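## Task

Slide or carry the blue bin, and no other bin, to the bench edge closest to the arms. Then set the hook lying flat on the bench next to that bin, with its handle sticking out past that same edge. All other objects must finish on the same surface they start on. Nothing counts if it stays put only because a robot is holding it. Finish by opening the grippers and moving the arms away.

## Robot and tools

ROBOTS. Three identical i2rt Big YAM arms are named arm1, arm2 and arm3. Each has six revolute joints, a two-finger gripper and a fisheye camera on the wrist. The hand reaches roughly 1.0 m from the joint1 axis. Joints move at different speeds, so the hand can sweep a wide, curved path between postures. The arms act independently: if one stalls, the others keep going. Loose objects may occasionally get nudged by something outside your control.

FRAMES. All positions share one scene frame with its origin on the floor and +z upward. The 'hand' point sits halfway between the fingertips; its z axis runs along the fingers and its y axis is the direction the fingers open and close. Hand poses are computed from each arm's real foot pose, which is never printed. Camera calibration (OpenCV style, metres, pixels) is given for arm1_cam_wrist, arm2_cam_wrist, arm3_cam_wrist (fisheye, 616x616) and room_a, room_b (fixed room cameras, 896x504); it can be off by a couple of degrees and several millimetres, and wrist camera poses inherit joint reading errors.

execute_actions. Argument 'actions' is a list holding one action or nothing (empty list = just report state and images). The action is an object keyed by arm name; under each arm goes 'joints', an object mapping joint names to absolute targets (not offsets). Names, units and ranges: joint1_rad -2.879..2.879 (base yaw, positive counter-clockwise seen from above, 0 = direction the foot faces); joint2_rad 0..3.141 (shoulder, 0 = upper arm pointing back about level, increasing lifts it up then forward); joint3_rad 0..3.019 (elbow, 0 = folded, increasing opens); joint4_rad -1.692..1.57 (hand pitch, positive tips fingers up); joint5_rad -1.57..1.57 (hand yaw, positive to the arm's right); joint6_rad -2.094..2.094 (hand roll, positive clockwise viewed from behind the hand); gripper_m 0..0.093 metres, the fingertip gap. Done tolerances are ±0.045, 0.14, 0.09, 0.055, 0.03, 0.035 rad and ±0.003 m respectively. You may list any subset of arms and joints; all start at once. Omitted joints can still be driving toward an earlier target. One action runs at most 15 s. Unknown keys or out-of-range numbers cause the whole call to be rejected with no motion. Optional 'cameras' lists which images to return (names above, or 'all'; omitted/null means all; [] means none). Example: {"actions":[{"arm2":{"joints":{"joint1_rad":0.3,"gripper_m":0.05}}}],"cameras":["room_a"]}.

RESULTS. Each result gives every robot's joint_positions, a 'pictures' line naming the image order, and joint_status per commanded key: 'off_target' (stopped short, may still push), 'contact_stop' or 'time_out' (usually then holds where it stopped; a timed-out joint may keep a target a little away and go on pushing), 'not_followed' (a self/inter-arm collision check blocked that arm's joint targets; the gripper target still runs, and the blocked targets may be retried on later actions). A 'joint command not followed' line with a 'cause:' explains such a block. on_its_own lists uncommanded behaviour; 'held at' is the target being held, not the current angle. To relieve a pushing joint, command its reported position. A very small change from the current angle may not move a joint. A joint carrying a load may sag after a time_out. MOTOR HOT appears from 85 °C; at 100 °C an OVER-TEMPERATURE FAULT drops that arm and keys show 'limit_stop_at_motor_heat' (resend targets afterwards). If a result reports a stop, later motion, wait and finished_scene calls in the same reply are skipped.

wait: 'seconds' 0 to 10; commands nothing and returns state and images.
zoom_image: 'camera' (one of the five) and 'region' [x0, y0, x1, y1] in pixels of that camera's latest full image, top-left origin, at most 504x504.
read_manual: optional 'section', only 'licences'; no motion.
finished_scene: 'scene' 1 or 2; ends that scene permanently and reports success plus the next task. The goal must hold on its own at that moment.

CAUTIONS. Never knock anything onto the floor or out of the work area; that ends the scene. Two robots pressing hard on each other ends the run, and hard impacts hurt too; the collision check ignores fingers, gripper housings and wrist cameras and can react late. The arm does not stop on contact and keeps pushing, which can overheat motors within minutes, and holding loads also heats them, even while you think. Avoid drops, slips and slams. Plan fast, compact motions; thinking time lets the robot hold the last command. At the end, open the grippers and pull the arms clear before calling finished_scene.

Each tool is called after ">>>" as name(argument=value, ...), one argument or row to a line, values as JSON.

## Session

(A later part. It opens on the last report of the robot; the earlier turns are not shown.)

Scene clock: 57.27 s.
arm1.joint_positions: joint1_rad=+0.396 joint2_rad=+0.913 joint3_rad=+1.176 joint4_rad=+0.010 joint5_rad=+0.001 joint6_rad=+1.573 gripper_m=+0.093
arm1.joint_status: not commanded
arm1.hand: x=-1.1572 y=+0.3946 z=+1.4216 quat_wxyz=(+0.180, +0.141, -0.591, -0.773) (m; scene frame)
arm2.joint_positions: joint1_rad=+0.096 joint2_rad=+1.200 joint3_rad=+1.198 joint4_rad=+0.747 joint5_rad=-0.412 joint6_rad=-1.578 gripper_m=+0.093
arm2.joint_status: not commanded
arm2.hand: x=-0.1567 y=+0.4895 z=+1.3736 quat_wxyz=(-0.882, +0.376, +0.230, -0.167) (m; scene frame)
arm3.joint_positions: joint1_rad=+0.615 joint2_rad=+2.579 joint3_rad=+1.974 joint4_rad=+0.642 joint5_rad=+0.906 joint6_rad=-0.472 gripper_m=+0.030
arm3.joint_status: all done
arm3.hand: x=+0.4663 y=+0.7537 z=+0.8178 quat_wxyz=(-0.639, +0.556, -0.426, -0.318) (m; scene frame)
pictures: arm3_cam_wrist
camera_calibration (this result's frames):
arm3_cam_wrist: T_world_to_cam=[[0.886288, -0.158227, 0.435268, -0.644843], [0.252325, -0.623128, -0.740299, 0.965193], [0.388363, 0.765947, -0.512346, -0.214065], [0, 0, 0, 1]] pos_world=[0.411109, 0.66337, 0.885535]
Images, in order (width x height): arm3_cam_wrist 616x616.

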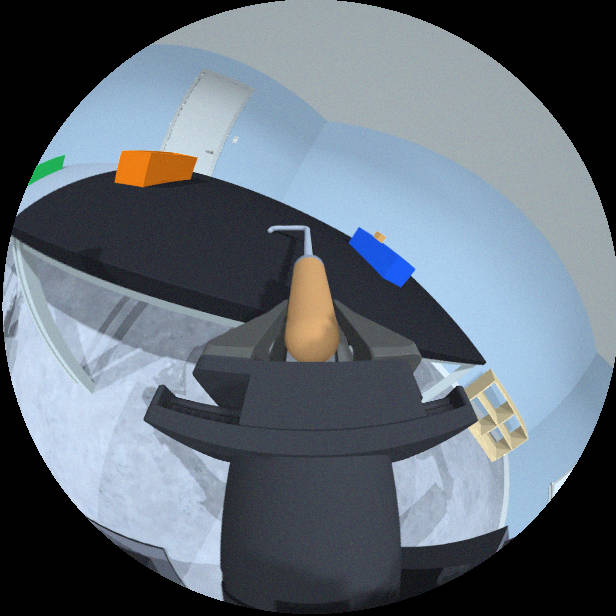

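>>> execute_actions(
  actions=[
    {"arm3":{"joints":{"joint2_rad":2.49,"joint6_rad":-1.05}}},
  ],
  cameras=["arm3_cam_wrist"],
)

>>> execute_actions(
  actions=[
    {"arm3":{"joints":{"joint2_rad":2.46,"joint6_rad":-1.59}}},
  ],
  cameras=["arm3_cam_wrist"],
)

Scene clock: 58.97 s.
arm1.joint_positions: joint1_rad=+0.396 joint2_rad=+0.913 joint3_rad=+1.176 joint4_rad=+0.010 joint5_rad=+0.001 joint6_rad=+1.573 gripper_m=+0.093
arm1.joint_status: not commanded
arm1.hand: x=-1.1572 y=+0.3946 z=+1.4216 quat_wxyz=(+0.180, +0.141, -0.591, -0.773) (m; scene frame)
arm2.joint_positions: joint1_rad=+0.096 joint2_rad=+1.200 joint3_rad=+1.198 joint4_rad=+0.747 joint5_rad=-0.412 joint6_rad=-1.578 gripper_m=+0.093
arm2.joint_status: not commanded
arm2.hand: x=-0.1567 y=+0.4895 z=+1.3736 quat_wxyz=(-0.882, +0.376, +0.230, -0.167) (m; scene frame)
arm3.joint_positions: joint1_rad=+0.615 joint2_rad=+2.541 joint3_rad=+1.974 joint4_rad=+0.642 joint5_rad=+0.907 joint6_rad=-1.028 gripper_m=+0.030
arm3.joint_status: all done
arm3.hand: x=+0.4649 y=+0.7553 z=+0.8502 quat_wxyz=(-0.708, +0.640, -0.264, -0.142) (m; scene frame)
pictures: arm3_cam_wrist
camera_calibration (this result's frames):
arm3_cam_wrist: T_world_to_cam=[[0.547378, -0.120694, 0.828137, -0.862305], [0.562993, -0.679052, -0.471091, 0.659503], [0.619206, 0.7241, -0.303748, -0.451223], [0, 0, 0, 1]] pos_world=[0.380111, 0.670492, 0.887734]
Images, in order (width x height): arm3_cam_wrist 616x616.

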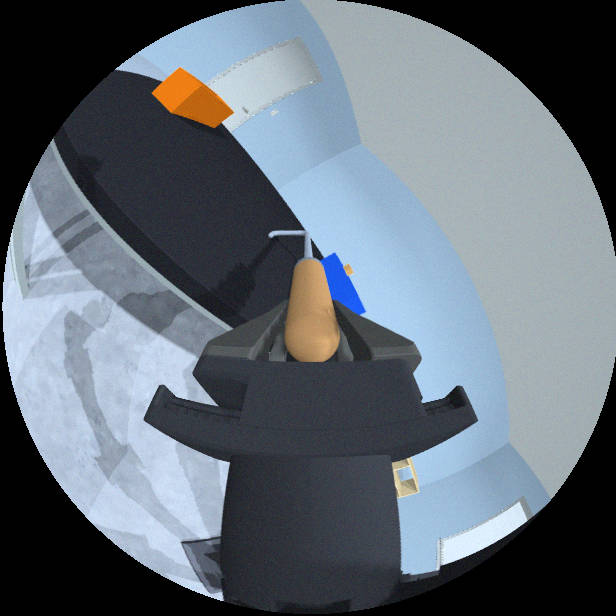

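Scene clock: 60.50 s.
arm1.joint_positions: joint1_rad=+0.396 joint2_rad=+0.913 joint3_rad=+1.176 joint4_rad=+0.010 joint5_rad=+0.001 joint6_rad=+1.573 gripper_m=+0.093
arm1.joint_status: not commanded
arm1.hand: x=-1.1572 y=+0.3946 z=+1.4216 quat_wxyz=(+0.180, +0.141, -0.591, -0.773) (m; scene frame)
arm2.joint_positions: joint1_rad=+0.096 joint2_rad=+1.200 joint3_rad=+1.198 joint4_rad=+0.747 joint5_rad=-0.412 joint6_rad=-1.578 gripper_m=+0.093
arm2.joint_status: not commanded
arm2.hand: x=-0.1567 y=+0.4895 z=+1.3736 quat_wxyz=(-0.882, +0.376, +0.230, -0.167) (m; scene frame)
arm3.joint_positions: joint1_rad=+0.615 joint2_rad=+2.526 joint3_rad=+1.974 joint4_rad=+0.642 joint5_rad=+0.912 joint6_rad=-1.575 gripper_m=+0.030
arm3.joint_status: all done
arm3.hand: x=+0.4652 y=+0.7555 z=+0.8625 quat_wxyz=(-0.723, +0.684, -0.087, +0.052) (m; scene frame)
pictures: arm3_cam_wrist
camera_calibration (this result's frames):
arm3_cam_wrist: T_world_to_cam=[[0.052748, -0.0397948, 0.997815, -0.850006], [0.686716, -0.723998, -0.0651767, 0.291597], [0.72501, 0.688653, -0.0108617, -0.722915], [0, 0, 0, 1]] pos_world=[0.368713, 0.675127, 0.859301]
Images, in order (width x height): arm3_cam_wrist 616x616.

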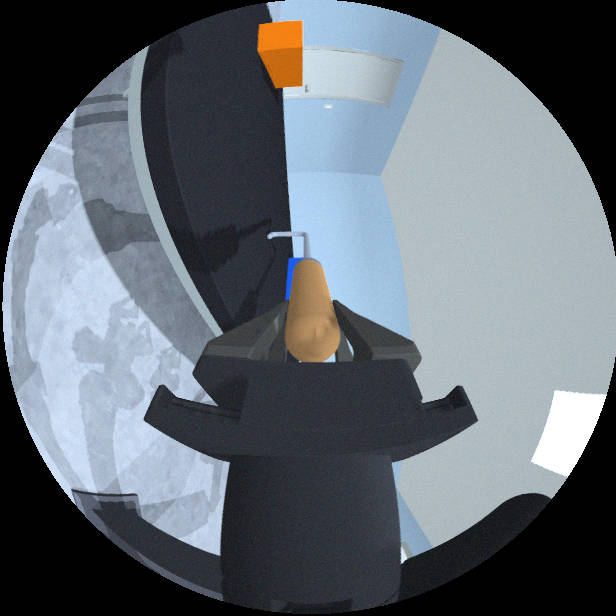

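>>> execute_actions(
  actions=[
    {"arm3":{"joints":{"joint2_rad":2.1,"joint5_rad":0.0,"joint1_rad":0.45,"joint4_rad":0.67}}},
  ],
  cameras=[],
)

>>> execute_actions(
  actions=[
    {"arm3":{"joints":{"joint3_rad":1.74,"joint1_rad":-0.075,"joint4_rad":0.6}}},
  ],
  cameras=["arm3_cam_wrist","room_a","room_b"],
)

Scene clock: 62.73 s.
arm1.joint_positions: joint1_rad=+0.396 joint2_rad=+0.913 joint3_rad=+1.176 joint4_rad=+0.010 joint5_rad=+0.001 joint6_rad=+1.573 gripper_m=+0.093
arm1.joint_status: not commanded
arm1.hand: x=-1.1572 y=+0.3946 z=+1.4216 quat_wxyz=(+0.180, +0.141, -0.591, -0.773) (m; scene frame)
arm2.joint_positions: joint1_rad=+0.096 joint2_rad=+1.200 joint3_rad=+1.198 joint4_rad=+0.747 joint5_rad=-0.412 joint6_rad=-1.578 gripper_m=+0.093
arm2.joint_status: not commanded
arm2.hand: x=-0.1567 y=+0.4895 z=+1.3736 quat_wxyz=(-0.882, +0.376, +0.230, -0.167) (m; scene frame)
arm3.joint_positions: joint1_rad=+0.459 joint2_rad=+2.143 joint3_rad=+1.967 joint4_rad=+0.647 joint5_rad=+0.000 joint6_rad=-1.577 gripper_m=+0.030
arm3.joint_status: all done
arm3.hand: x=+0.4658 y=+0.7549 z=+1.2097 quat_wxyz=(-0.818, +0.506, +0.150, -0.230) (m; scene frame)
pictures: none
No camera images: the call's "cameras" was empty. Leave "cameras" out to get every camera's image.

Scene clock: 64.90 s.
arm1.joint_positions: joint1_rad=+0.396 joint2_rad=+0.913 joint3_rad=+1.176 joint4_rad=+0.010 joint5_rad=+0.001 joint6_rad=+1.573 gripper_m=+0.093
arm1.joint_status: not commanded
arm1.hand: x=-1.1572 y=+0.3946 z=+1.4216 quat_wxyz=(+0.180, +0.141, -0.591, -0.773) (m; scene frame)
arm2.joint_positions: joint1_rad=+0.096 joint2_rad=+1.200 joint3_rad=+1.198 joint4_rad=+0.747 joint5_rad=-0.412 joint6_rad=-1.578 gripper_m=+0.093
arm2.joint_status: not commanded
arm2.hand: x=-0.1567 y=+0.4895 z=+1.3736 quat_wxyz=(-0.882, +0.376, +0.230, -0.167) (m; scene frame)
arm3.joint_positions: joint1_rad=-0.077 joint2_rad=+2.163 joint3_rad=+1.705 joint4_rad=+0.567 joint5_rad=+0.001 joint6_rad=-1.578 gripper_m=+0.030
arm3.joint_status: all done
arm3.hand: x=+0.9144 y=+0.8834 z=+1.0219 quat_wxyz=(-0.742, +0.670, +0.014, -0.001) (m; scene frame)
pictures: arm3_cam_wrist, room_a, room_b
camera_calibration (this result's frames):
arm3_cam_wrist: T_world_to_cam=[[-0.0112282, -0.0796822, 0.996757, -0.932804], [0.829283, -0.557716, -0.035243, -0.221702], [0.558716, 0.826198, 0.0723413, -1.18939], [0, 0, 0, 1]] pos_world=[0.837913, 0.784701, 1.00801]
Images, in order (width x height): arm3_cam_wrist 616x616, room_a 896x504, room_b 896x504.

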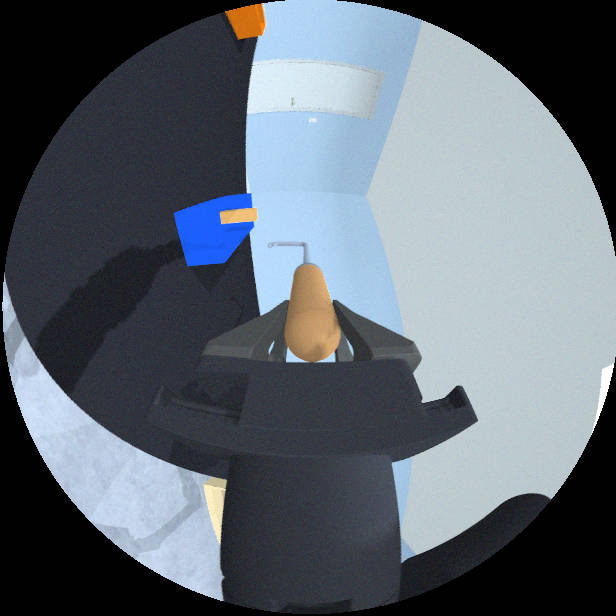

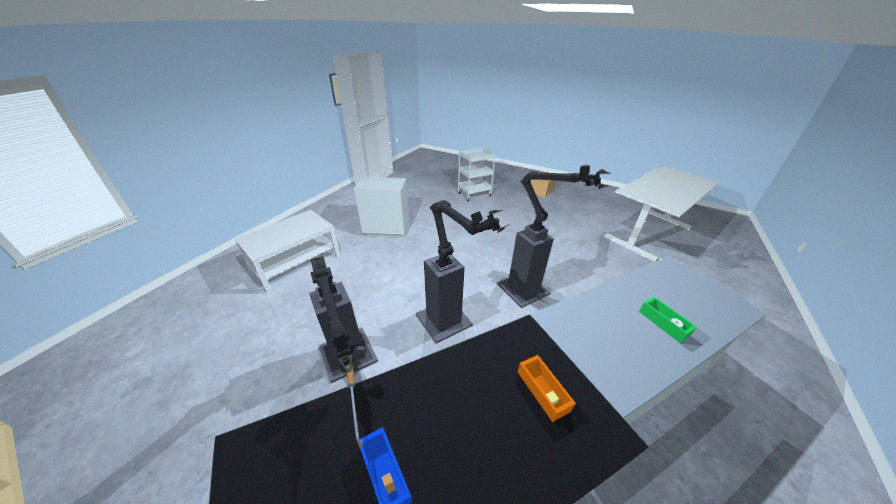

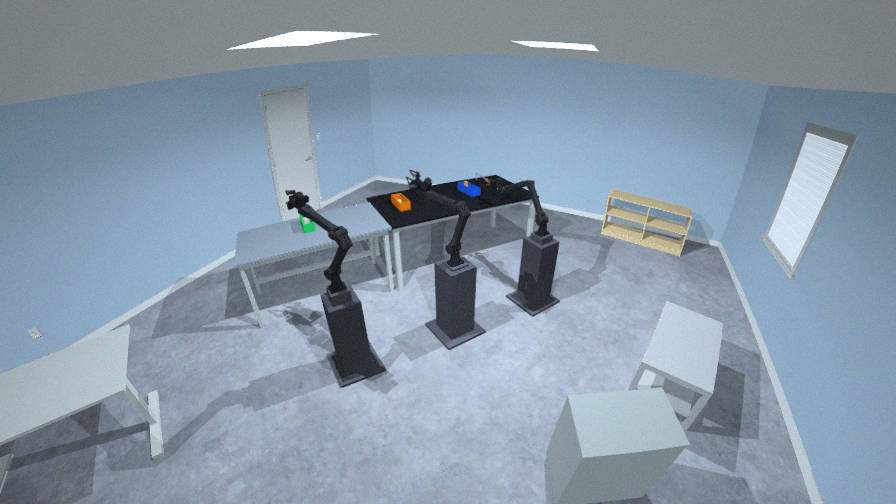

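>>> zoom_image(
  camera="arm3_cam_wrist",
  region=[150, 170, 350, 300],
)

>>> zoom_image(
  camera="room_a",
  region=[300, 340, 460, 504],
)

Region (150, 170, 350, 300) of arm3_cam_wrist's 616x616 image, scaled by 2.520, with more detail than that image has; it fills the top 328 rows of this view, and the rest is white.

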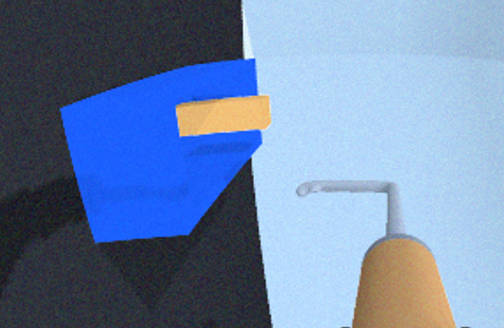

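Region (300, 340, 460, 504) of room_a's 896x504 image, scaled by 3.073, with more detail than that image has; it fills the left 492 columns of this view, and the rest is white.

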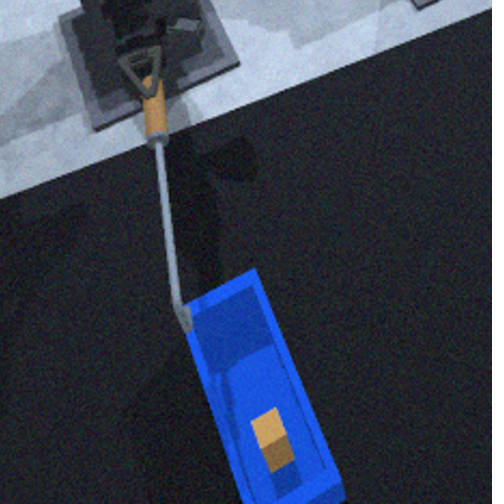

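>>> execute_actions(
  actions=[
    {"arm3":{"joints":{"joint5_rad":-0.1,"joint2_rad":2.2}}},
  ],
  cameras=["arm3_cam_wrist","room_a"],
)

>>> zoom_image(
  camera="room_a",
  region=[300, 340, 460, 504],
)

Scene clock: 66.83 s.
arm1.joint_positions: joint1_rad=+0.396 joint2_rad=+0.913 joint3_rad=+1.176 joint4_rad=+0.010 joint5_rad=+0.001 joint6_rad=+1.573 gripper_m=+0.093
arm1.joint_status: not commanded
arm1.hand: x=-1.1572 y=+0.3946 z=+1.4216 quat_wxyz=(+0.180, +0.141, -0.591, -0.773) (m; scene frame)
arm2.joint_positions: joint1_rad=+0.096 joint2_rad=+1.200 joint3_rad=+1.198 joint4_rad=+0.747 joint5_rad=-0.412 joint6_rad=-1.578 gripper_m=+0.093
arm2.joint_status: not commanded
arm2.hand: x=-0.1567 y=+0.4895 z=+1.3736 quat_wxyz=(-0.882, +0.376, +0.230, -0.167) (m; scene frame)
arm3.joint_positions: joint1_rad=-0.076 joint2_rad=+2.239 joint3_rad=+1.705 joint4_rad=+0.567 joint5_rad=-0.100 joint6_rad=-1.578 gripper_m=+0.030
arm3.joint_status: all done
arm3.hand: x=+0.8966 y=+0.8893 z=+0.9567 quat_wxyz=(-0.715, +0.697, +0.051, -0.037) (m; scene frame)
pictures: arm3_cam_wrist, room_a
camera_calibration (this result's frames):
arm3_cam_wrist: T_world_to_cam=[[-0.0150425, -0.00456843, 0.999876, -0.933941], [0.881546, -0.471967, 0.0111059, -0.373469], [0.471858, 0.881604, 0.0111269, -1.09245], [0, 0, 0, 1]] pos_world=[0.83066, 0.782573, 0.950129]
Images, in order (width x height): arm3_cam_wrist 616x616, room_a 896x504.

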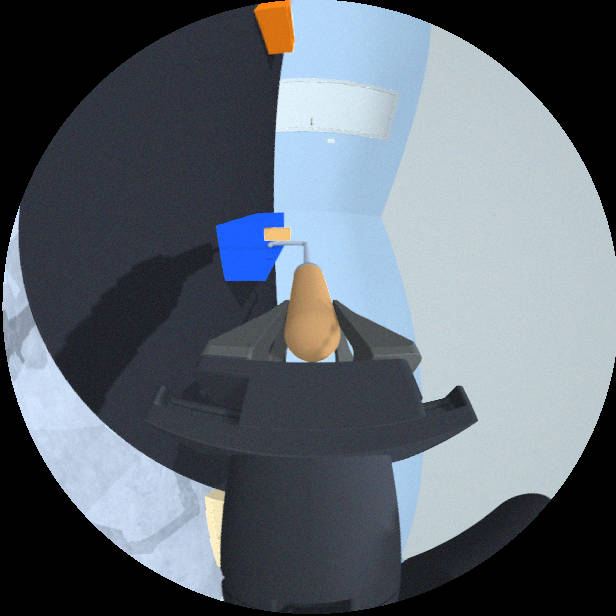

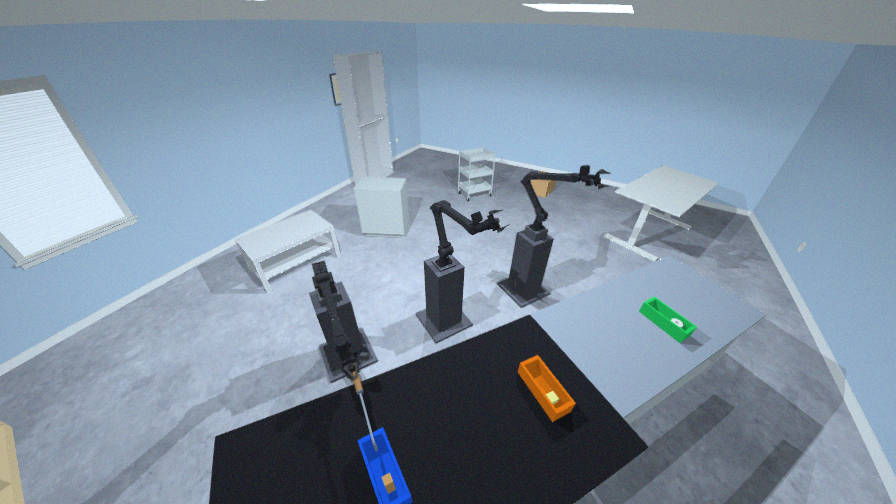

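Region (300, 340, 460, 504) of room_a's 896x504 image, scaled by 3.073, with more detail than that image has; it fills the left 492 columns of this view, and the rest is white.

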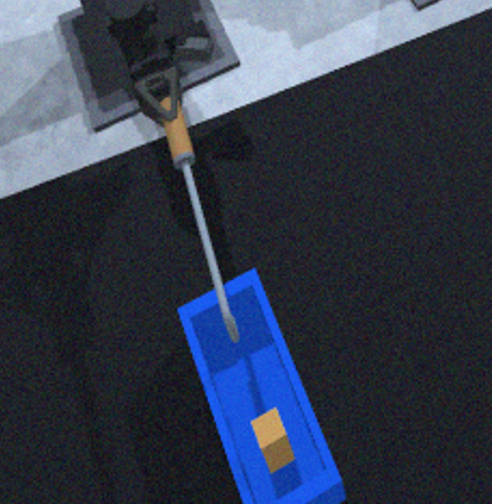

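>>> execute_actions(
  actions=[
    {"arm3":{"joints":{"joint2_rad":2.275,"joint4_rad":0.62}}},
  ],
  cameras=["arm3_cam_wrist","room_a"],
)

>>> zoom_image(
  camera="arm3_cam_wrist",
  region=[200, 170, 360, 300],
)

>>> zoom_image(
  camera="room_a",
  region=[300, 340, 460, 504],
)

Scene clock: 67.93 s.
arm1.joint_positions: joint1_rad=+0.396 joint2_rad=+0.913 joint3_rad=+1.176 joint4_rad=+0.010 joint5_rad=+0.001 joint6_rad=+1.573 gripper_m=+0.093
arm1.joint_status: not commanded
arm1.hand: x=-1.1572 y=+0.3946 z=+1.4216 quat_wxyz=(+0.180, +0.141, -0.591, -0.773) (m; scene frame)
arm2.joint_positions: joint1_rad=+0.096 joint2_rad=+1.200 joint3_rad=+1.198 joint4_rad=+0.747 joint5_rad=-0.412 joint6_rad=-1.578 gripper_m=+0.093
arm2.joint_status: not commanded
arm2.hand: x=-0.1567 y=+0.4895 z=+1.3736 quat_wxyz=(-0.882, +0.376, +0.230, -0.167) (m; scene frame)
arm3.joint_positions: joint1_rad=-0.076 joint2_rad=+2.309 joint3_rad=+1.705 joint4_rad=+0.571 joint5_rad=-0.100 joint6_rad=-1.579 gripper_m=+0.030
arm3.joint_status: all done
arm3.hand: x=+0.8972 y=+0.8916 z=+0.8970 quat_wxyz=(-0.691, +0.720, +0.050, -0.037) (m; scene frame)
pictures: arm3_cam_wrist, room_a
camera_calibration (this result's frames):
arm3_cam_wrist: T_world_to_cam=[[-0.0173076, 0.0616567, 0.997947, -0.929535], [0.881127, -0.470793, 0.0443688, -0.402794], [0.472562, 0.880087, -0.0461791, -1.04196], [0, 0, 0, 1]] pos_world=[0.831218, 0.784699, 0.897382]
Images, in order (width x height): arm3_cam_wrist 616x616, room_a 896x504.

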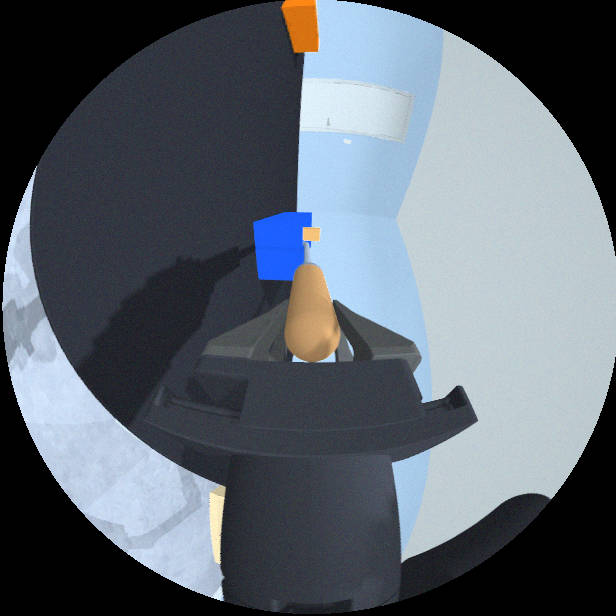

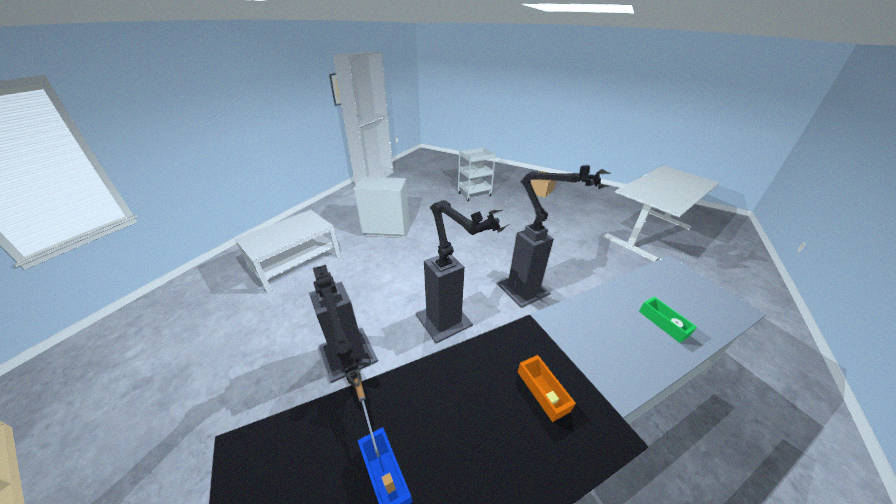

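Region (200, 170, 360, 300) of arm3_cam_wrist's 616x616 image, scaled by 3.150, with more detail than that image has; it fills the top 410 rows of this view, and the rest is white.

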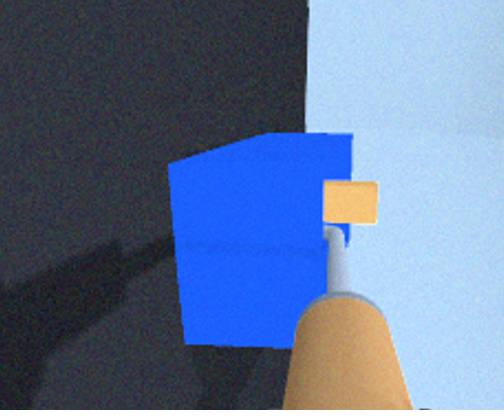

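Region (300, 340, 460, 504) of room_a's 896x504 image, scaled by 3.073, with more detail than that image has; it fills the left 492 columns of this view, and the rest is white.

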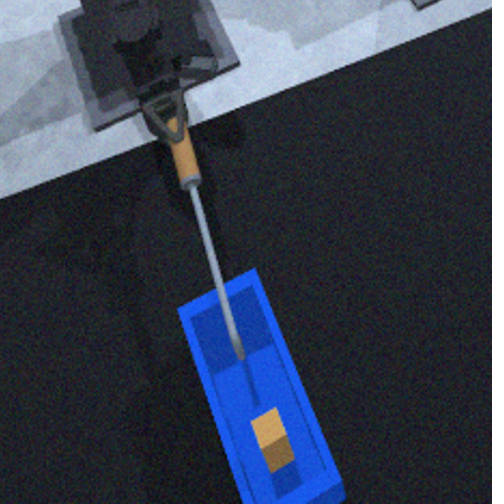

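>>> execute_actions(
  actions=[
    {"arm3":{"joints":{"joint2_rad":2.19,"joint3_rad":1.54,"joint4_rad":0.72}}},
  ],
  cameras=["arm3_cam_wrist","room_a"],
)

Scene clock: 68.87 s.
arm1.joint_positions: joint1_rad=+0.396 joint2_rad=+0.913 joint3_rad=+1.176 joint4_rad=+0.010 joint5_rad=+0.001 joint6_rad=+1.573 gripper_m=+0.093
arm1.joint_status: not commanded
arm1.hand: x=-1.1572 y=+0.3946 z=+1.4216 quat_wxyz=(+0.180, +0.141, -0.591, -0.773) (m; scene frame)
arm2.joint_positions: joint1_rad=+0.096 joint2_rad=+1.200 joint3_rad=+1.198 joint4_rad=+0.747 joint5_rad=-0.412 joint6_rad=-1.578 gripper_m=+0.093
arm2.joint_status: not commanded
arm2.hand: x=-0.1567 y=+0.4895 z=+1.3736 quat_wxyz=(-0.882, +0.376, +0.230, -0.167) (m; scene frame)
arm3.joint_positions: joint1_rad=-0.076 joint2_rad=+2.238 joint3_rad=+1.534 joint4_rad=+0.679 joint5_rad=-0.100 joint6_rad=-1.579 gripper_m=+0.030
arm3.joint_status: all done
arm3.hand: x=+0.8982 y=+0.8512 z=+0.8908 quat_wxyz=(-0.694, +0.717, +0.050, -0.037) (m; scene frame)
pictures: arm3_cam_wrist, room_a
camera_calibration (this result's frames):
arm3_cam_wrist: T_world_to_cam=[[-0.0171028, 0.0525189, 0.998473, -0.913671], [0.881186, -0.471086, 0.0398725, -0.418217], [0.472461, 0.880523, -0.038222, -1.01454], [0, 0, 0, 1]] pos_world=[0.832233, 0.744298, 0.890173]
Images, in order (width x height): arm3_cam_wrist 616x616, room_a 896x504.

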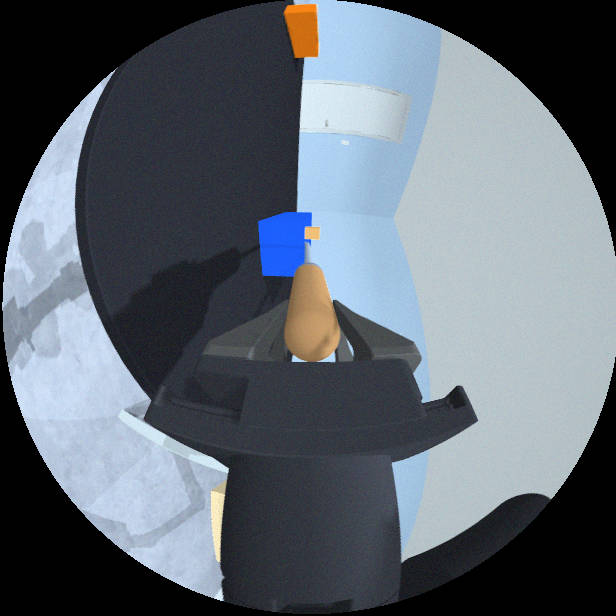

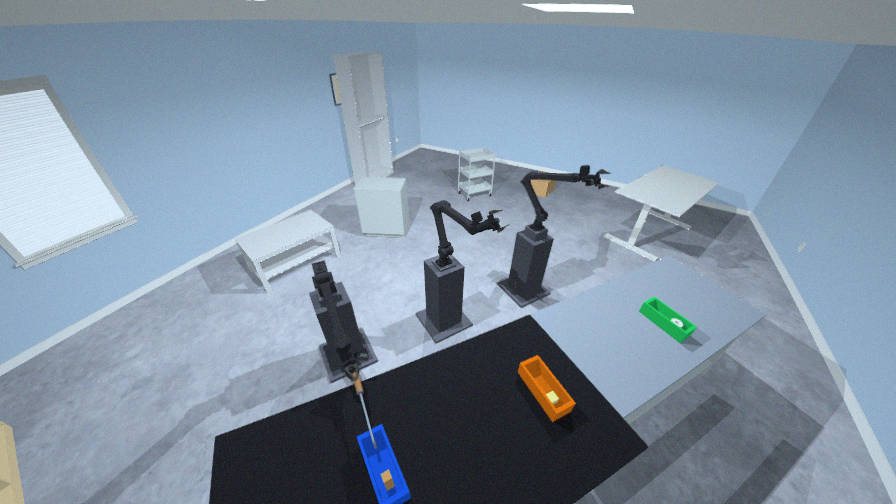

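>>> execute_actions(
  actions=[
    {"arm3":{"joints":{"joint2_rad":2.075,"joint3_rad":1.345,"joint4_rad":0.82}}},
  ],
  cameras=["room_a"],
)

>>> execute_actions(
  actions=[
    {"arm3":{"joints":{"joint2_rad":1.99,"joint3_rad":1.172,"joint4_rad":0.905}}},
  ],
  cameras=["room_a","arm3_cam_wrist"],
)

Scene clock: 69.90 s.
arm1.joint_positions: joint1_rad=+0.396 joint2_rad=+0.913 joint3_rad=+1.176 joint4_rad=+0.010 joint5_rad=+0.001 joint6_rad=+1.573 gripper_m=+0.093
arm1.joint_status: not commanded
arm1.hand: x=-1.1572 y=+0.3946 z=+1.4216 quat_wxyz=(+0.180, +0.141, -0.591, -0.773) (m; scene frame)
arm2.joint_positions: joint1_rad=+0.096 joint2_rad=+1.200 joint3_rad=+1.198 joint4_rad=+0.747 joint5_rad=-0.412 joint6_rad=-1.578 gripper_m=+0.093
arm2.joint_status: not commanded
arm2.hand: x=-0.1567 y=+0.4895 z=+1.3736 quat_wxyz=(-0.882, +0.376, +0.230, -0.167) (m; scene frame)
arm3.joint_positions: joint1_rad=-0.076 joint2_rad=+2.128 joint3_rad=+1.332 joint4_rad=+0.765 joint5_rad=-0.100 joint6_rad=-1.579 gripper_m=+0.030
arm3.joint_status: all done
arm3.hand: x=+0.8995 y=+0.7974 z=+0.8933 quat_wxyz=(-0.692, +0.719, +0.050, -0.037) (m; scene frame)
pictures: room_a
Images, in order (width x height): room_a 896x504.

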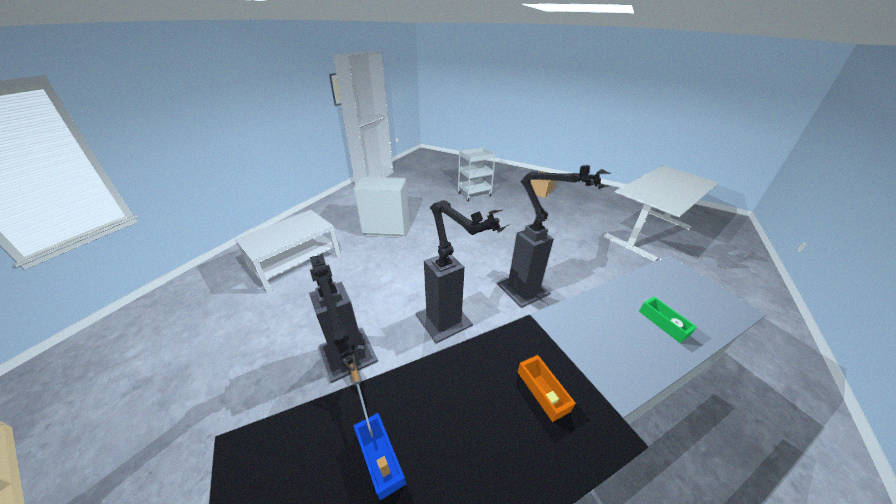

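Scene clock: 71.90 s.
arm1.joint_positions: joint1_rad=+0.396 joint2_rad=+0.913 joint3_rad=+1.176 joint4_rad=+0.010 joint5_rad=+0.001 joint6_rad=+1.573 gripper_m=+0.093
arm1.joint_status: not commanded
arm1.hand: x=-1.1572 y=+0.3946 z=+1.4216 quat_wxyz=(+0.180, +0.141, -0.591, -0.773) (m; scene frame)
arm2.joint_positions: joint1_rad=+0.096 joint2_rad=+1.200 joint3_rad=+1.198 joint4_rad=+0.747 joint5_rad=-0.412 joint6_rad=-1.578 gripper_m=+0.093
arm2.joint_status: not commanded
arm2.hand: x=-0.1567 y=+0.4895 z=+1.3736 quat_wxyz=(-0.882, +0.376, +0.230, -0.167) (m; scene frame)
arm3.joint_positions: joint1_rad=-0.076 joint2_rad=+2.042 joint3_rad=+1.159 joint4_rad=+0.850 joint5_rad=-0.100 joint6_rad=-1.579 gripper_m=+0.030
arm3.joint_status: joint4_rad time_out (moved +0.085 of +0.140); the others done
arm3.on_its_own: joint4_rad reads +0.850 and still pushes toward +0.905 since a time_out
arm3.hand: x=+0.9006 y=+0.7473 z=+0.8926 quat_wxyz=(-0.691, +0.720, +0.050, -0.037) (m; scene frame)
pictures: arm3_cam_wrist, room_a
camera_calibration (this result's frames):
arm3_cam_wrist: T_world_to_cam=[[-0.0172906, 0.0608954, 0.997994, -0.91562], [0.881132, -0.470819, 0.0439942, -0.47317], [0.472553, 0.880126, -0.0455162, -0.917369], [0, 0, 0, 1]] pos_world=[0.8346, 0.64038, 0.892845]
Images, in order (width x height): arm3_cam_wrist 616x616, room_a 896x504.

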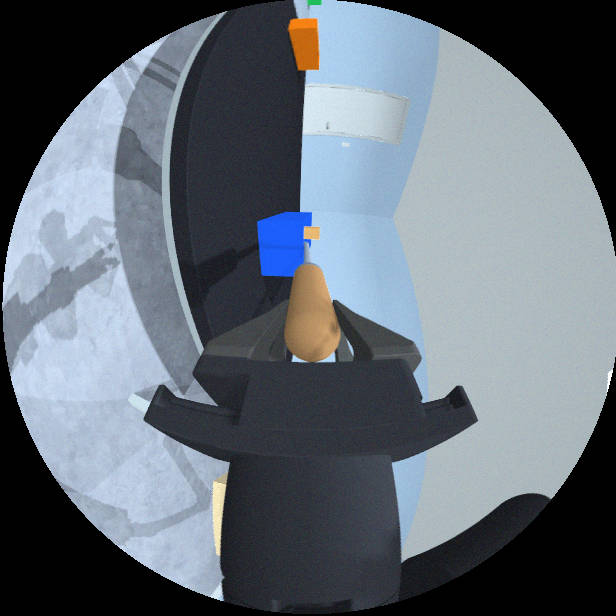

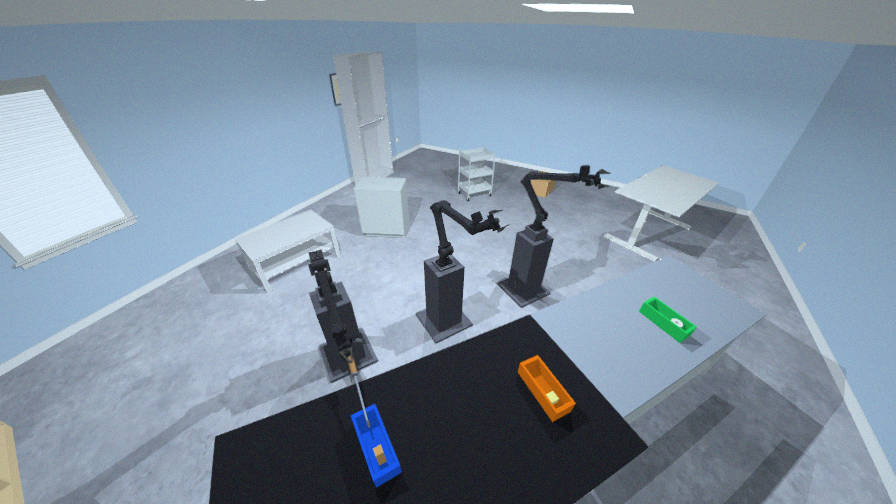

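>>> execute_actions(
  actions=[
    {"arm3":{"joints":{"joint2_rad":1.905,"joint3_rad":1.011,"joint4_rad":0.98}}},
  ],
  cameras=[],
)

>>> execute_actions(
  actions=[
    {"arm3":{"joints":{"joint2_rad":1.825,"joint3_rad":0.858,"joint4_rad":1.055}}},
  ],
  cameras=["room_a","arm3_cam_wrist"],
)

Scene clock: 74.10 s.
arm1.joint_positions: joint1_rad=+0.396 joint2_rad=+0.913 joint3_rad=+1.176 joint4_rad=+0.010 joint5_rad=+0.001 joint6_rad=+1.573 gripper_m=+0.093
arm1.joint_status: not commanded
arm1.hand: x=-1.1572 y=+0.3946 z=+1.4216 quat_wxyz=(+0.180, +0.141, -0.591, -0.773) (m; scene frame)
arm2.joint_positions: joint1_rad=+0.096 joint2_rad=+1.200 joint3_rad=+1.198 joint4_rad=+0.747 joint5_rad=-0.412 joint6_rad=-1.578 gripper_m=+0.093
arm2.joint_status: not commanded
arm2.hand: x=-0.1567 y=+0.4895 z=+1.3736 quat_wxyz=(-0.882, +0.376, +0.230, -0.167) (m; scene frame)
arm3.joint_positions: joint1_rad=-0.076 joint2_rad=+1.955 joint3_rad=+0.995 joint4_rad=+0.921 joint5_rad=-0.100 joint6_rad=-1.579 gripper_m=+0.030
arm3.joint_status: joint4_rad time_out (moved +0.071 of +0.130); the others done
arm3.on_its_own: joint4_rad reads +0.921 and still pushes toward +0.980 since a time_out
arm3.hand: x=+0.9018 y=+0.6963 z=+0.8930 quat_wxyz=(-0.689, +0.722, +0.050, -0.037) (m; scene frame)
pictures: none
No camera images: the call's "cameras" was empty. Leave "cameras" out to get every camera's image.

not run: a stop came earlier in this reply.

>>> execute_actions(
  actions=[
    {"arm3":{"joints":{"joint2_rad":1.75,"joint3_rad":0.712,"joint4_rad":1.13}}},
  ],
  cameras=["room_a","arm3_cam_wrist"],
)

>>> zoom_image(
  camera="room_a",
  region=[290, 320, 430, 460],
)

Scene clock: 75.23 s.
arm1.joint_positions: joint1_rad=+0.396 joint2_rad=+0.913 joint3_rad=+1.176 joint4_rad=+0.010 joint5_rad=+0.001 joint6_rad=+1.573 gripper_m=+0.093
arm1.joint_status: not commanded
arm1.hand: x=-1.1572 y=+0.3946 z=+1.4216 quat_wxyz=(+0.180, +0.141, -0.591, -0.773) (m; scene frame)
arm2.joint_positions: joint1_rad=+0.096 joint2_rad=+1.200 joint3_rad=+1.198 joint4_rad=+0.747 joint5_rad=-0.412 joint6_rad=-1.578 gripper_m=+0.093
arm2.joint_status: not commanded
arm2.hand: x=-0.1567 y=+0.4895 z=+1.3736 quat_wxyz=(-0.882, +0.376, +0.230, -0.167) (m; scene frame)
arm3.joint_positions: joint1_rad=-0.076 joint2_rad=+1.774 joint3_rad=+0.691 joint4_rad=+1.079 joint5_rad=-0.100 joint6_rad=-1.579 gripper_m=+0.030
arm3.joint_status: all done
arm3.hand: x=+0.9040 y=+0.5945 z=+0.9087 quat_wxyz=(-0.701, +0.710, +0.050, -0.037) (m; scene frame)
pictures: arm3_cam_wrist, room_a
camera_calibration (this result's frames):
arm3_cam_wrist: T_world_to_cam=[[-0.0166555, 0.032706, 0.999326, -0.907346], [0.881309, -0.47158, 0.0301224, -0.535857], [0.472247, 0.881217, -0.0209698, -0.806423], [0, 0, 0, 1]] pos_world=[0.837974, 0.48761, 0.905965]
Images, in order (width x height): arm3_cam_wrist 616x616, room_a 896x504.

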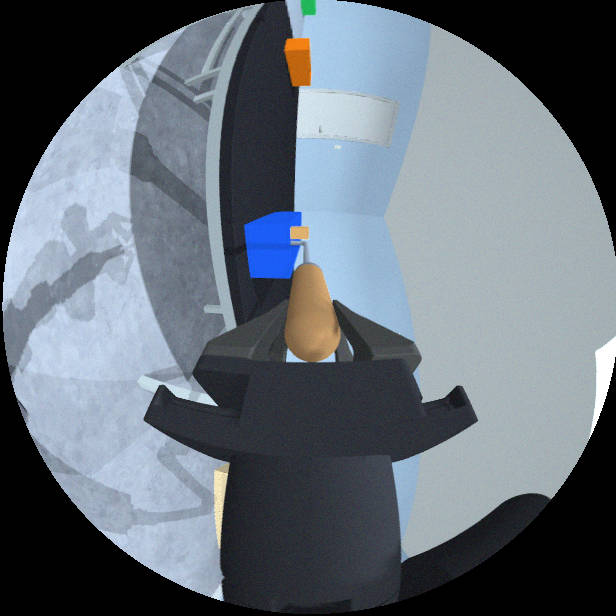

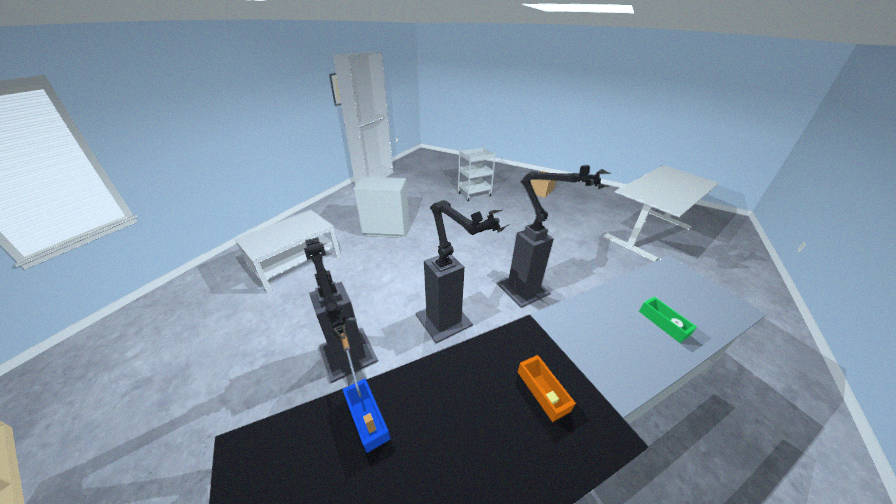

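Region (290, 320, 430, 460) of room_a's 896x504 image, scaled by 3.600, with more detail than that image has.

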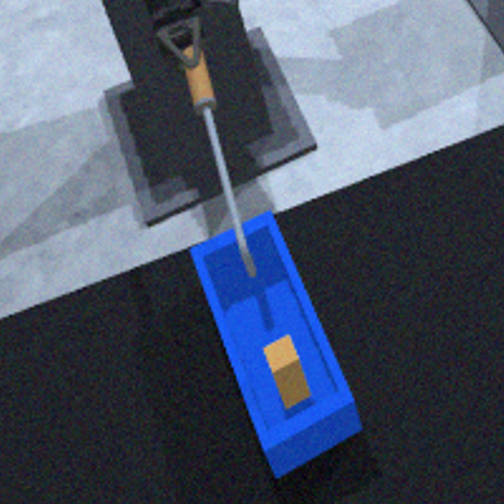

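>>> execute_actions(
  actions=[
    {"arm3":{"joints":{"joint2_rad":1.688,"joint3_rad":0.595,"joint4_rad":1.19}}},
  ],
  cameras=["room_a","arm3_cam_wrist","room_b"],
)

>>> zoom_image(
  camera="room_a",
  region=[290, 320, 430, 460],
)

>>> zoom_image(
  camera="room_b",
  region=[440, 160, 560, 240],
)

Scene clock: 77.47 s.
arm1.joint_positions: joint1_rad=+0.396 joint2_rad=+0.913 joint3_rad=+1.176 joint4_rad=+0.010 joint5_rad=+0.001 joint6_rad=+1.573 gripper_m=+0.093
arm1.joint_status: not commanded
arm1.hand: x=-1.1572 y=+0.3946 z=+1.4216 quat_wxyz=(+0.180, +0.141, -0.591, -0.773) (m; scene frame)
arm2.joint_positions: joint1_rad=+0.096 joint2_rad=+1.200 joint3_rad=+1.198 joint4_rad=+0.747 joint5_rad=-0.412 joint6_rad=-1.578 gripper_m=+0.093
arm2.joint_status: not commanded
arm2.hand: x=-0.1567 y=+0.4895 z=+1.3736 quat_wxyz=(-0.882, +0.376, +0.230, -0.167) (m; scene frame)
arm3.joint_positions: joint1_rad=-0.076 joint2_rad=+1.731 joint3_rad=+0.575 joint4_rad=+1.128 joint5_rad=-0.100 joint6_rad=-1.579 gripper_m=+0.030
arm3.joint_status: joint4_rad time_out (moved +0.049 of +0.111); the others done
arm3.on_its_own: joint4_rad reads +1.128 and still pushes toward +1.190 since a time_out
arm3.hand: x=+0.9050 y=+0.5538 z=+0.8973 quat_wxyz=(-0.693, +0.718, +0.050, -0.037) (m; scene frame)
pictures: arm3_cam_wrist, room_a, room_b
camera_calibration (this result's frames):
arm3_cam_wrist: T_world_to_cam=[[-0.0171712, 0.0555653, 0.998307, -0.905912], [0.881166, -0.470993, 0.0413716, -0.565963], [0.472494, 0.880385, -0.0408748, -0.753163], [0, 0, 0, 1]] pos_world=[0.839018, 0.446847, 0.897008]
Images, in order (width x height): arm3_cam_wrist 616x616, room_a 896x504, room_b 896x504.

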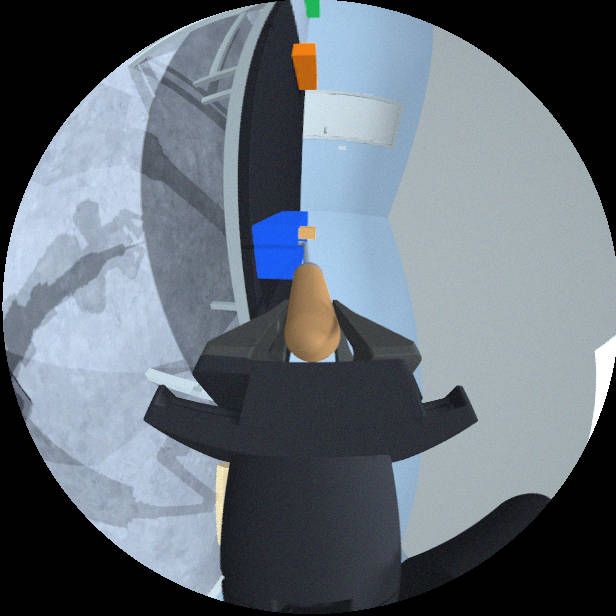

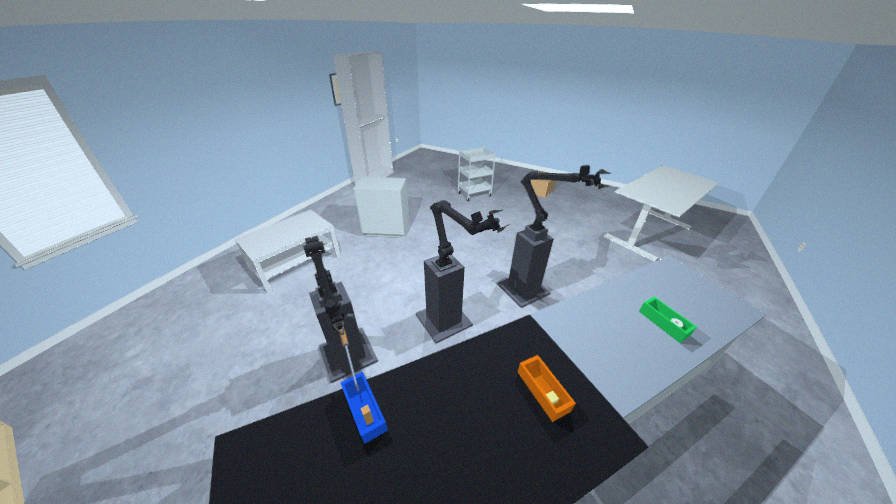

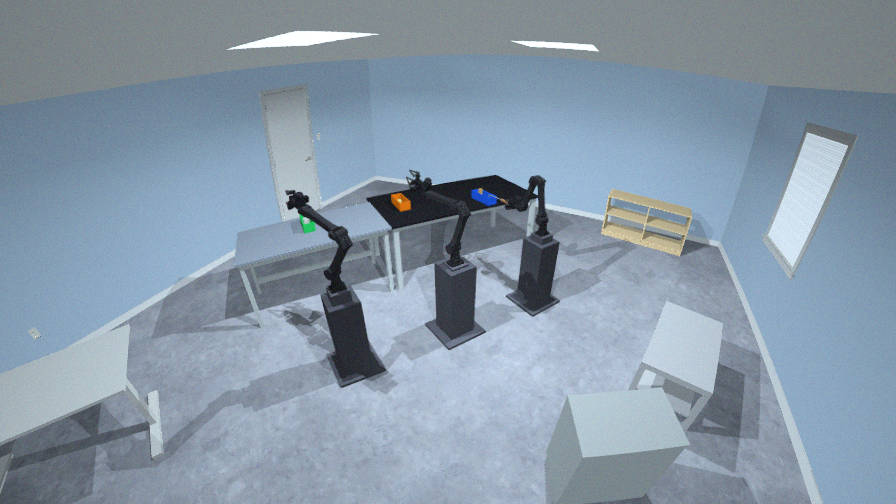

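Region (290, 320, 430, 460) of room_a's 896x504 image, scaled by 3.600, with more detail than that image has.

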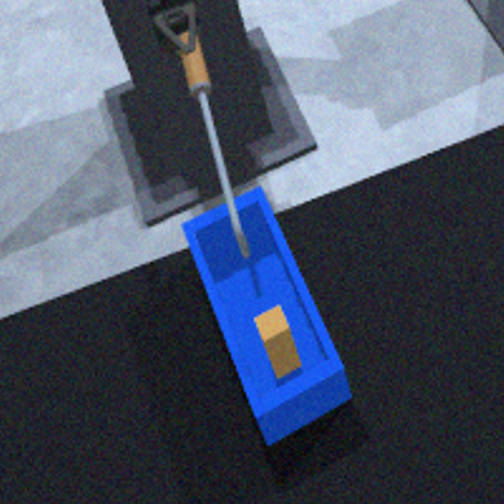

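Region (440, 160, 560, 240) of room_b's 896x504 image, scaled by 4.200, with more detail than that image has.

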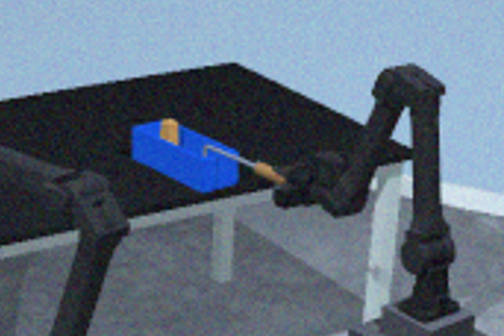

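>>> zoom_image(
  camera="arm3_cam_wrist",
  region=[200, 180, 320, 310],
)

Region (200, 180, 320, 310) of arm3_cam_wrist's 616x616 image, scaled by 3.877, with more detail than that image has; it fills the left 465 columns of this view, and the rest is white.

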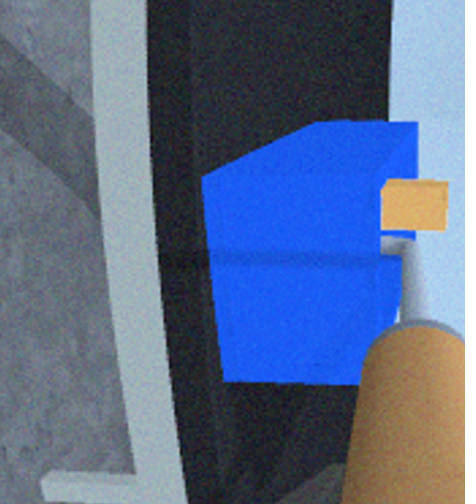

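>>> execute_actions(
  actions=[
    {"arm3":{"joints":{"joint3_rad":0.95,"joint4_rad":1.13}}},
  ],
  cameras=["room_a","arm3_cam_wrist"],
)

Scene clock: 79.07 s.
arm1.joint_positions: joint1_rad=+0.396 joint2_rad=+0.913 joint3_rad=+1.176 joint4_rad=+0.010 joint5_rad=+0.001 joint6_rad=+1.573 gripper_m=+0.093
arm1.joint_status: not commanded
arm1.hand: x=-1.1572 y=+0.3946 z=+1.4216 quat_wxyz=(+0.180, +0.141, -0.591, -0.773) (m; scene frame)
arm2.joint_positions: joint1_rad=+0.096 joint2_rad=+1.200 joint3_rad=+1.198 joint4_rad=+0.747 joint5_rad=-0.412 joint6_rad=-1.578 gripper_m=+0.093
arm2.joint_status: not commanded
arm2.hand: x=-0.1567 y=+0.4895 z=+1.3736 quat_wxyz=(-0.882, +0.376, +0.230, -0.167) (m; scene frame)
arm3.joint_positions: joint1_rad=-0.076 joint2_rad=+1.718 joint3_rad=+0.905 joint4_rad=+1.098 joint5_rad=-0.100 joint6_rad=-1.579 gripper_m=+0.030
arm3.joint_status: all done
arm3.hand: x=+0.9011 y=+0.6490 z=+1.0457 quat_wxyz=(-0.797, +0.601, +0.054, -0.033) (m; scene frame)
pictures: arm3_cam_wrist, room_a
camera_calibration (this result's frames):
arm3_cam_wrist: T_world_to_cam=[[-0.00967333, -0.253938, 0.967172, -0.83273], [0.882587, -0.45683, -0.111117, -0.374825], [0.47005, 0.852539, 0.228542, -1.09056], [0, 0, 0, 1]] pos_world=[0.835377, 0.54705, 1.01298]
Images, in order (width x height): arm3_cam_wrist 616x616, room_a 896x504.

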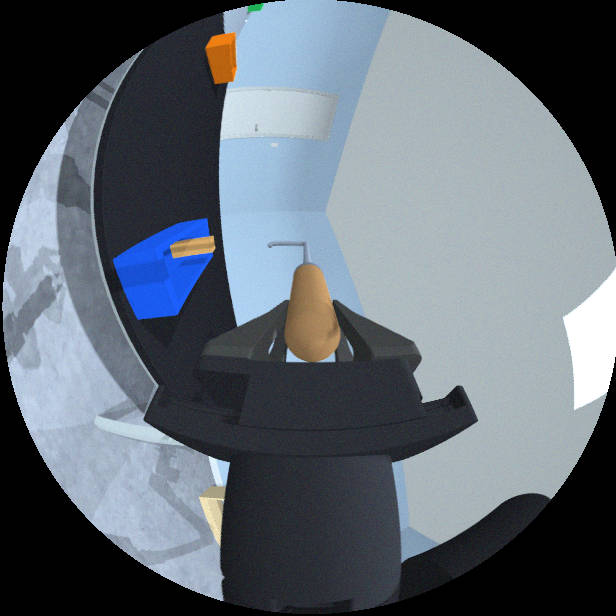

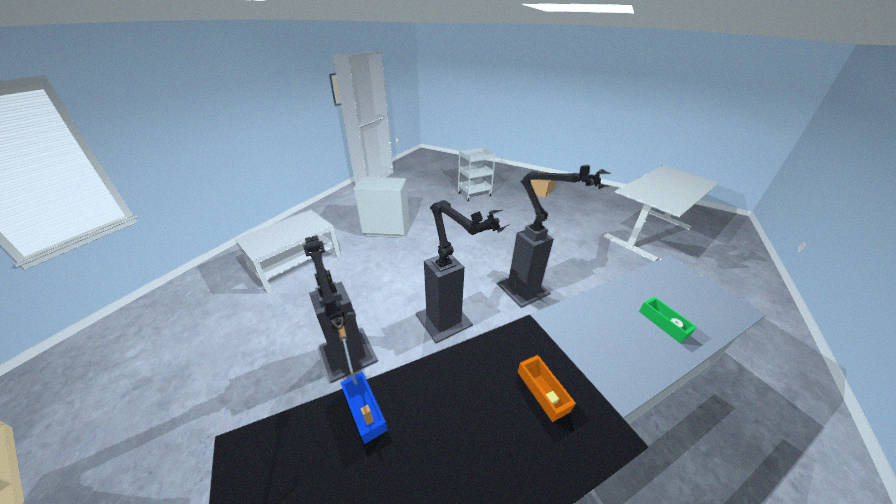

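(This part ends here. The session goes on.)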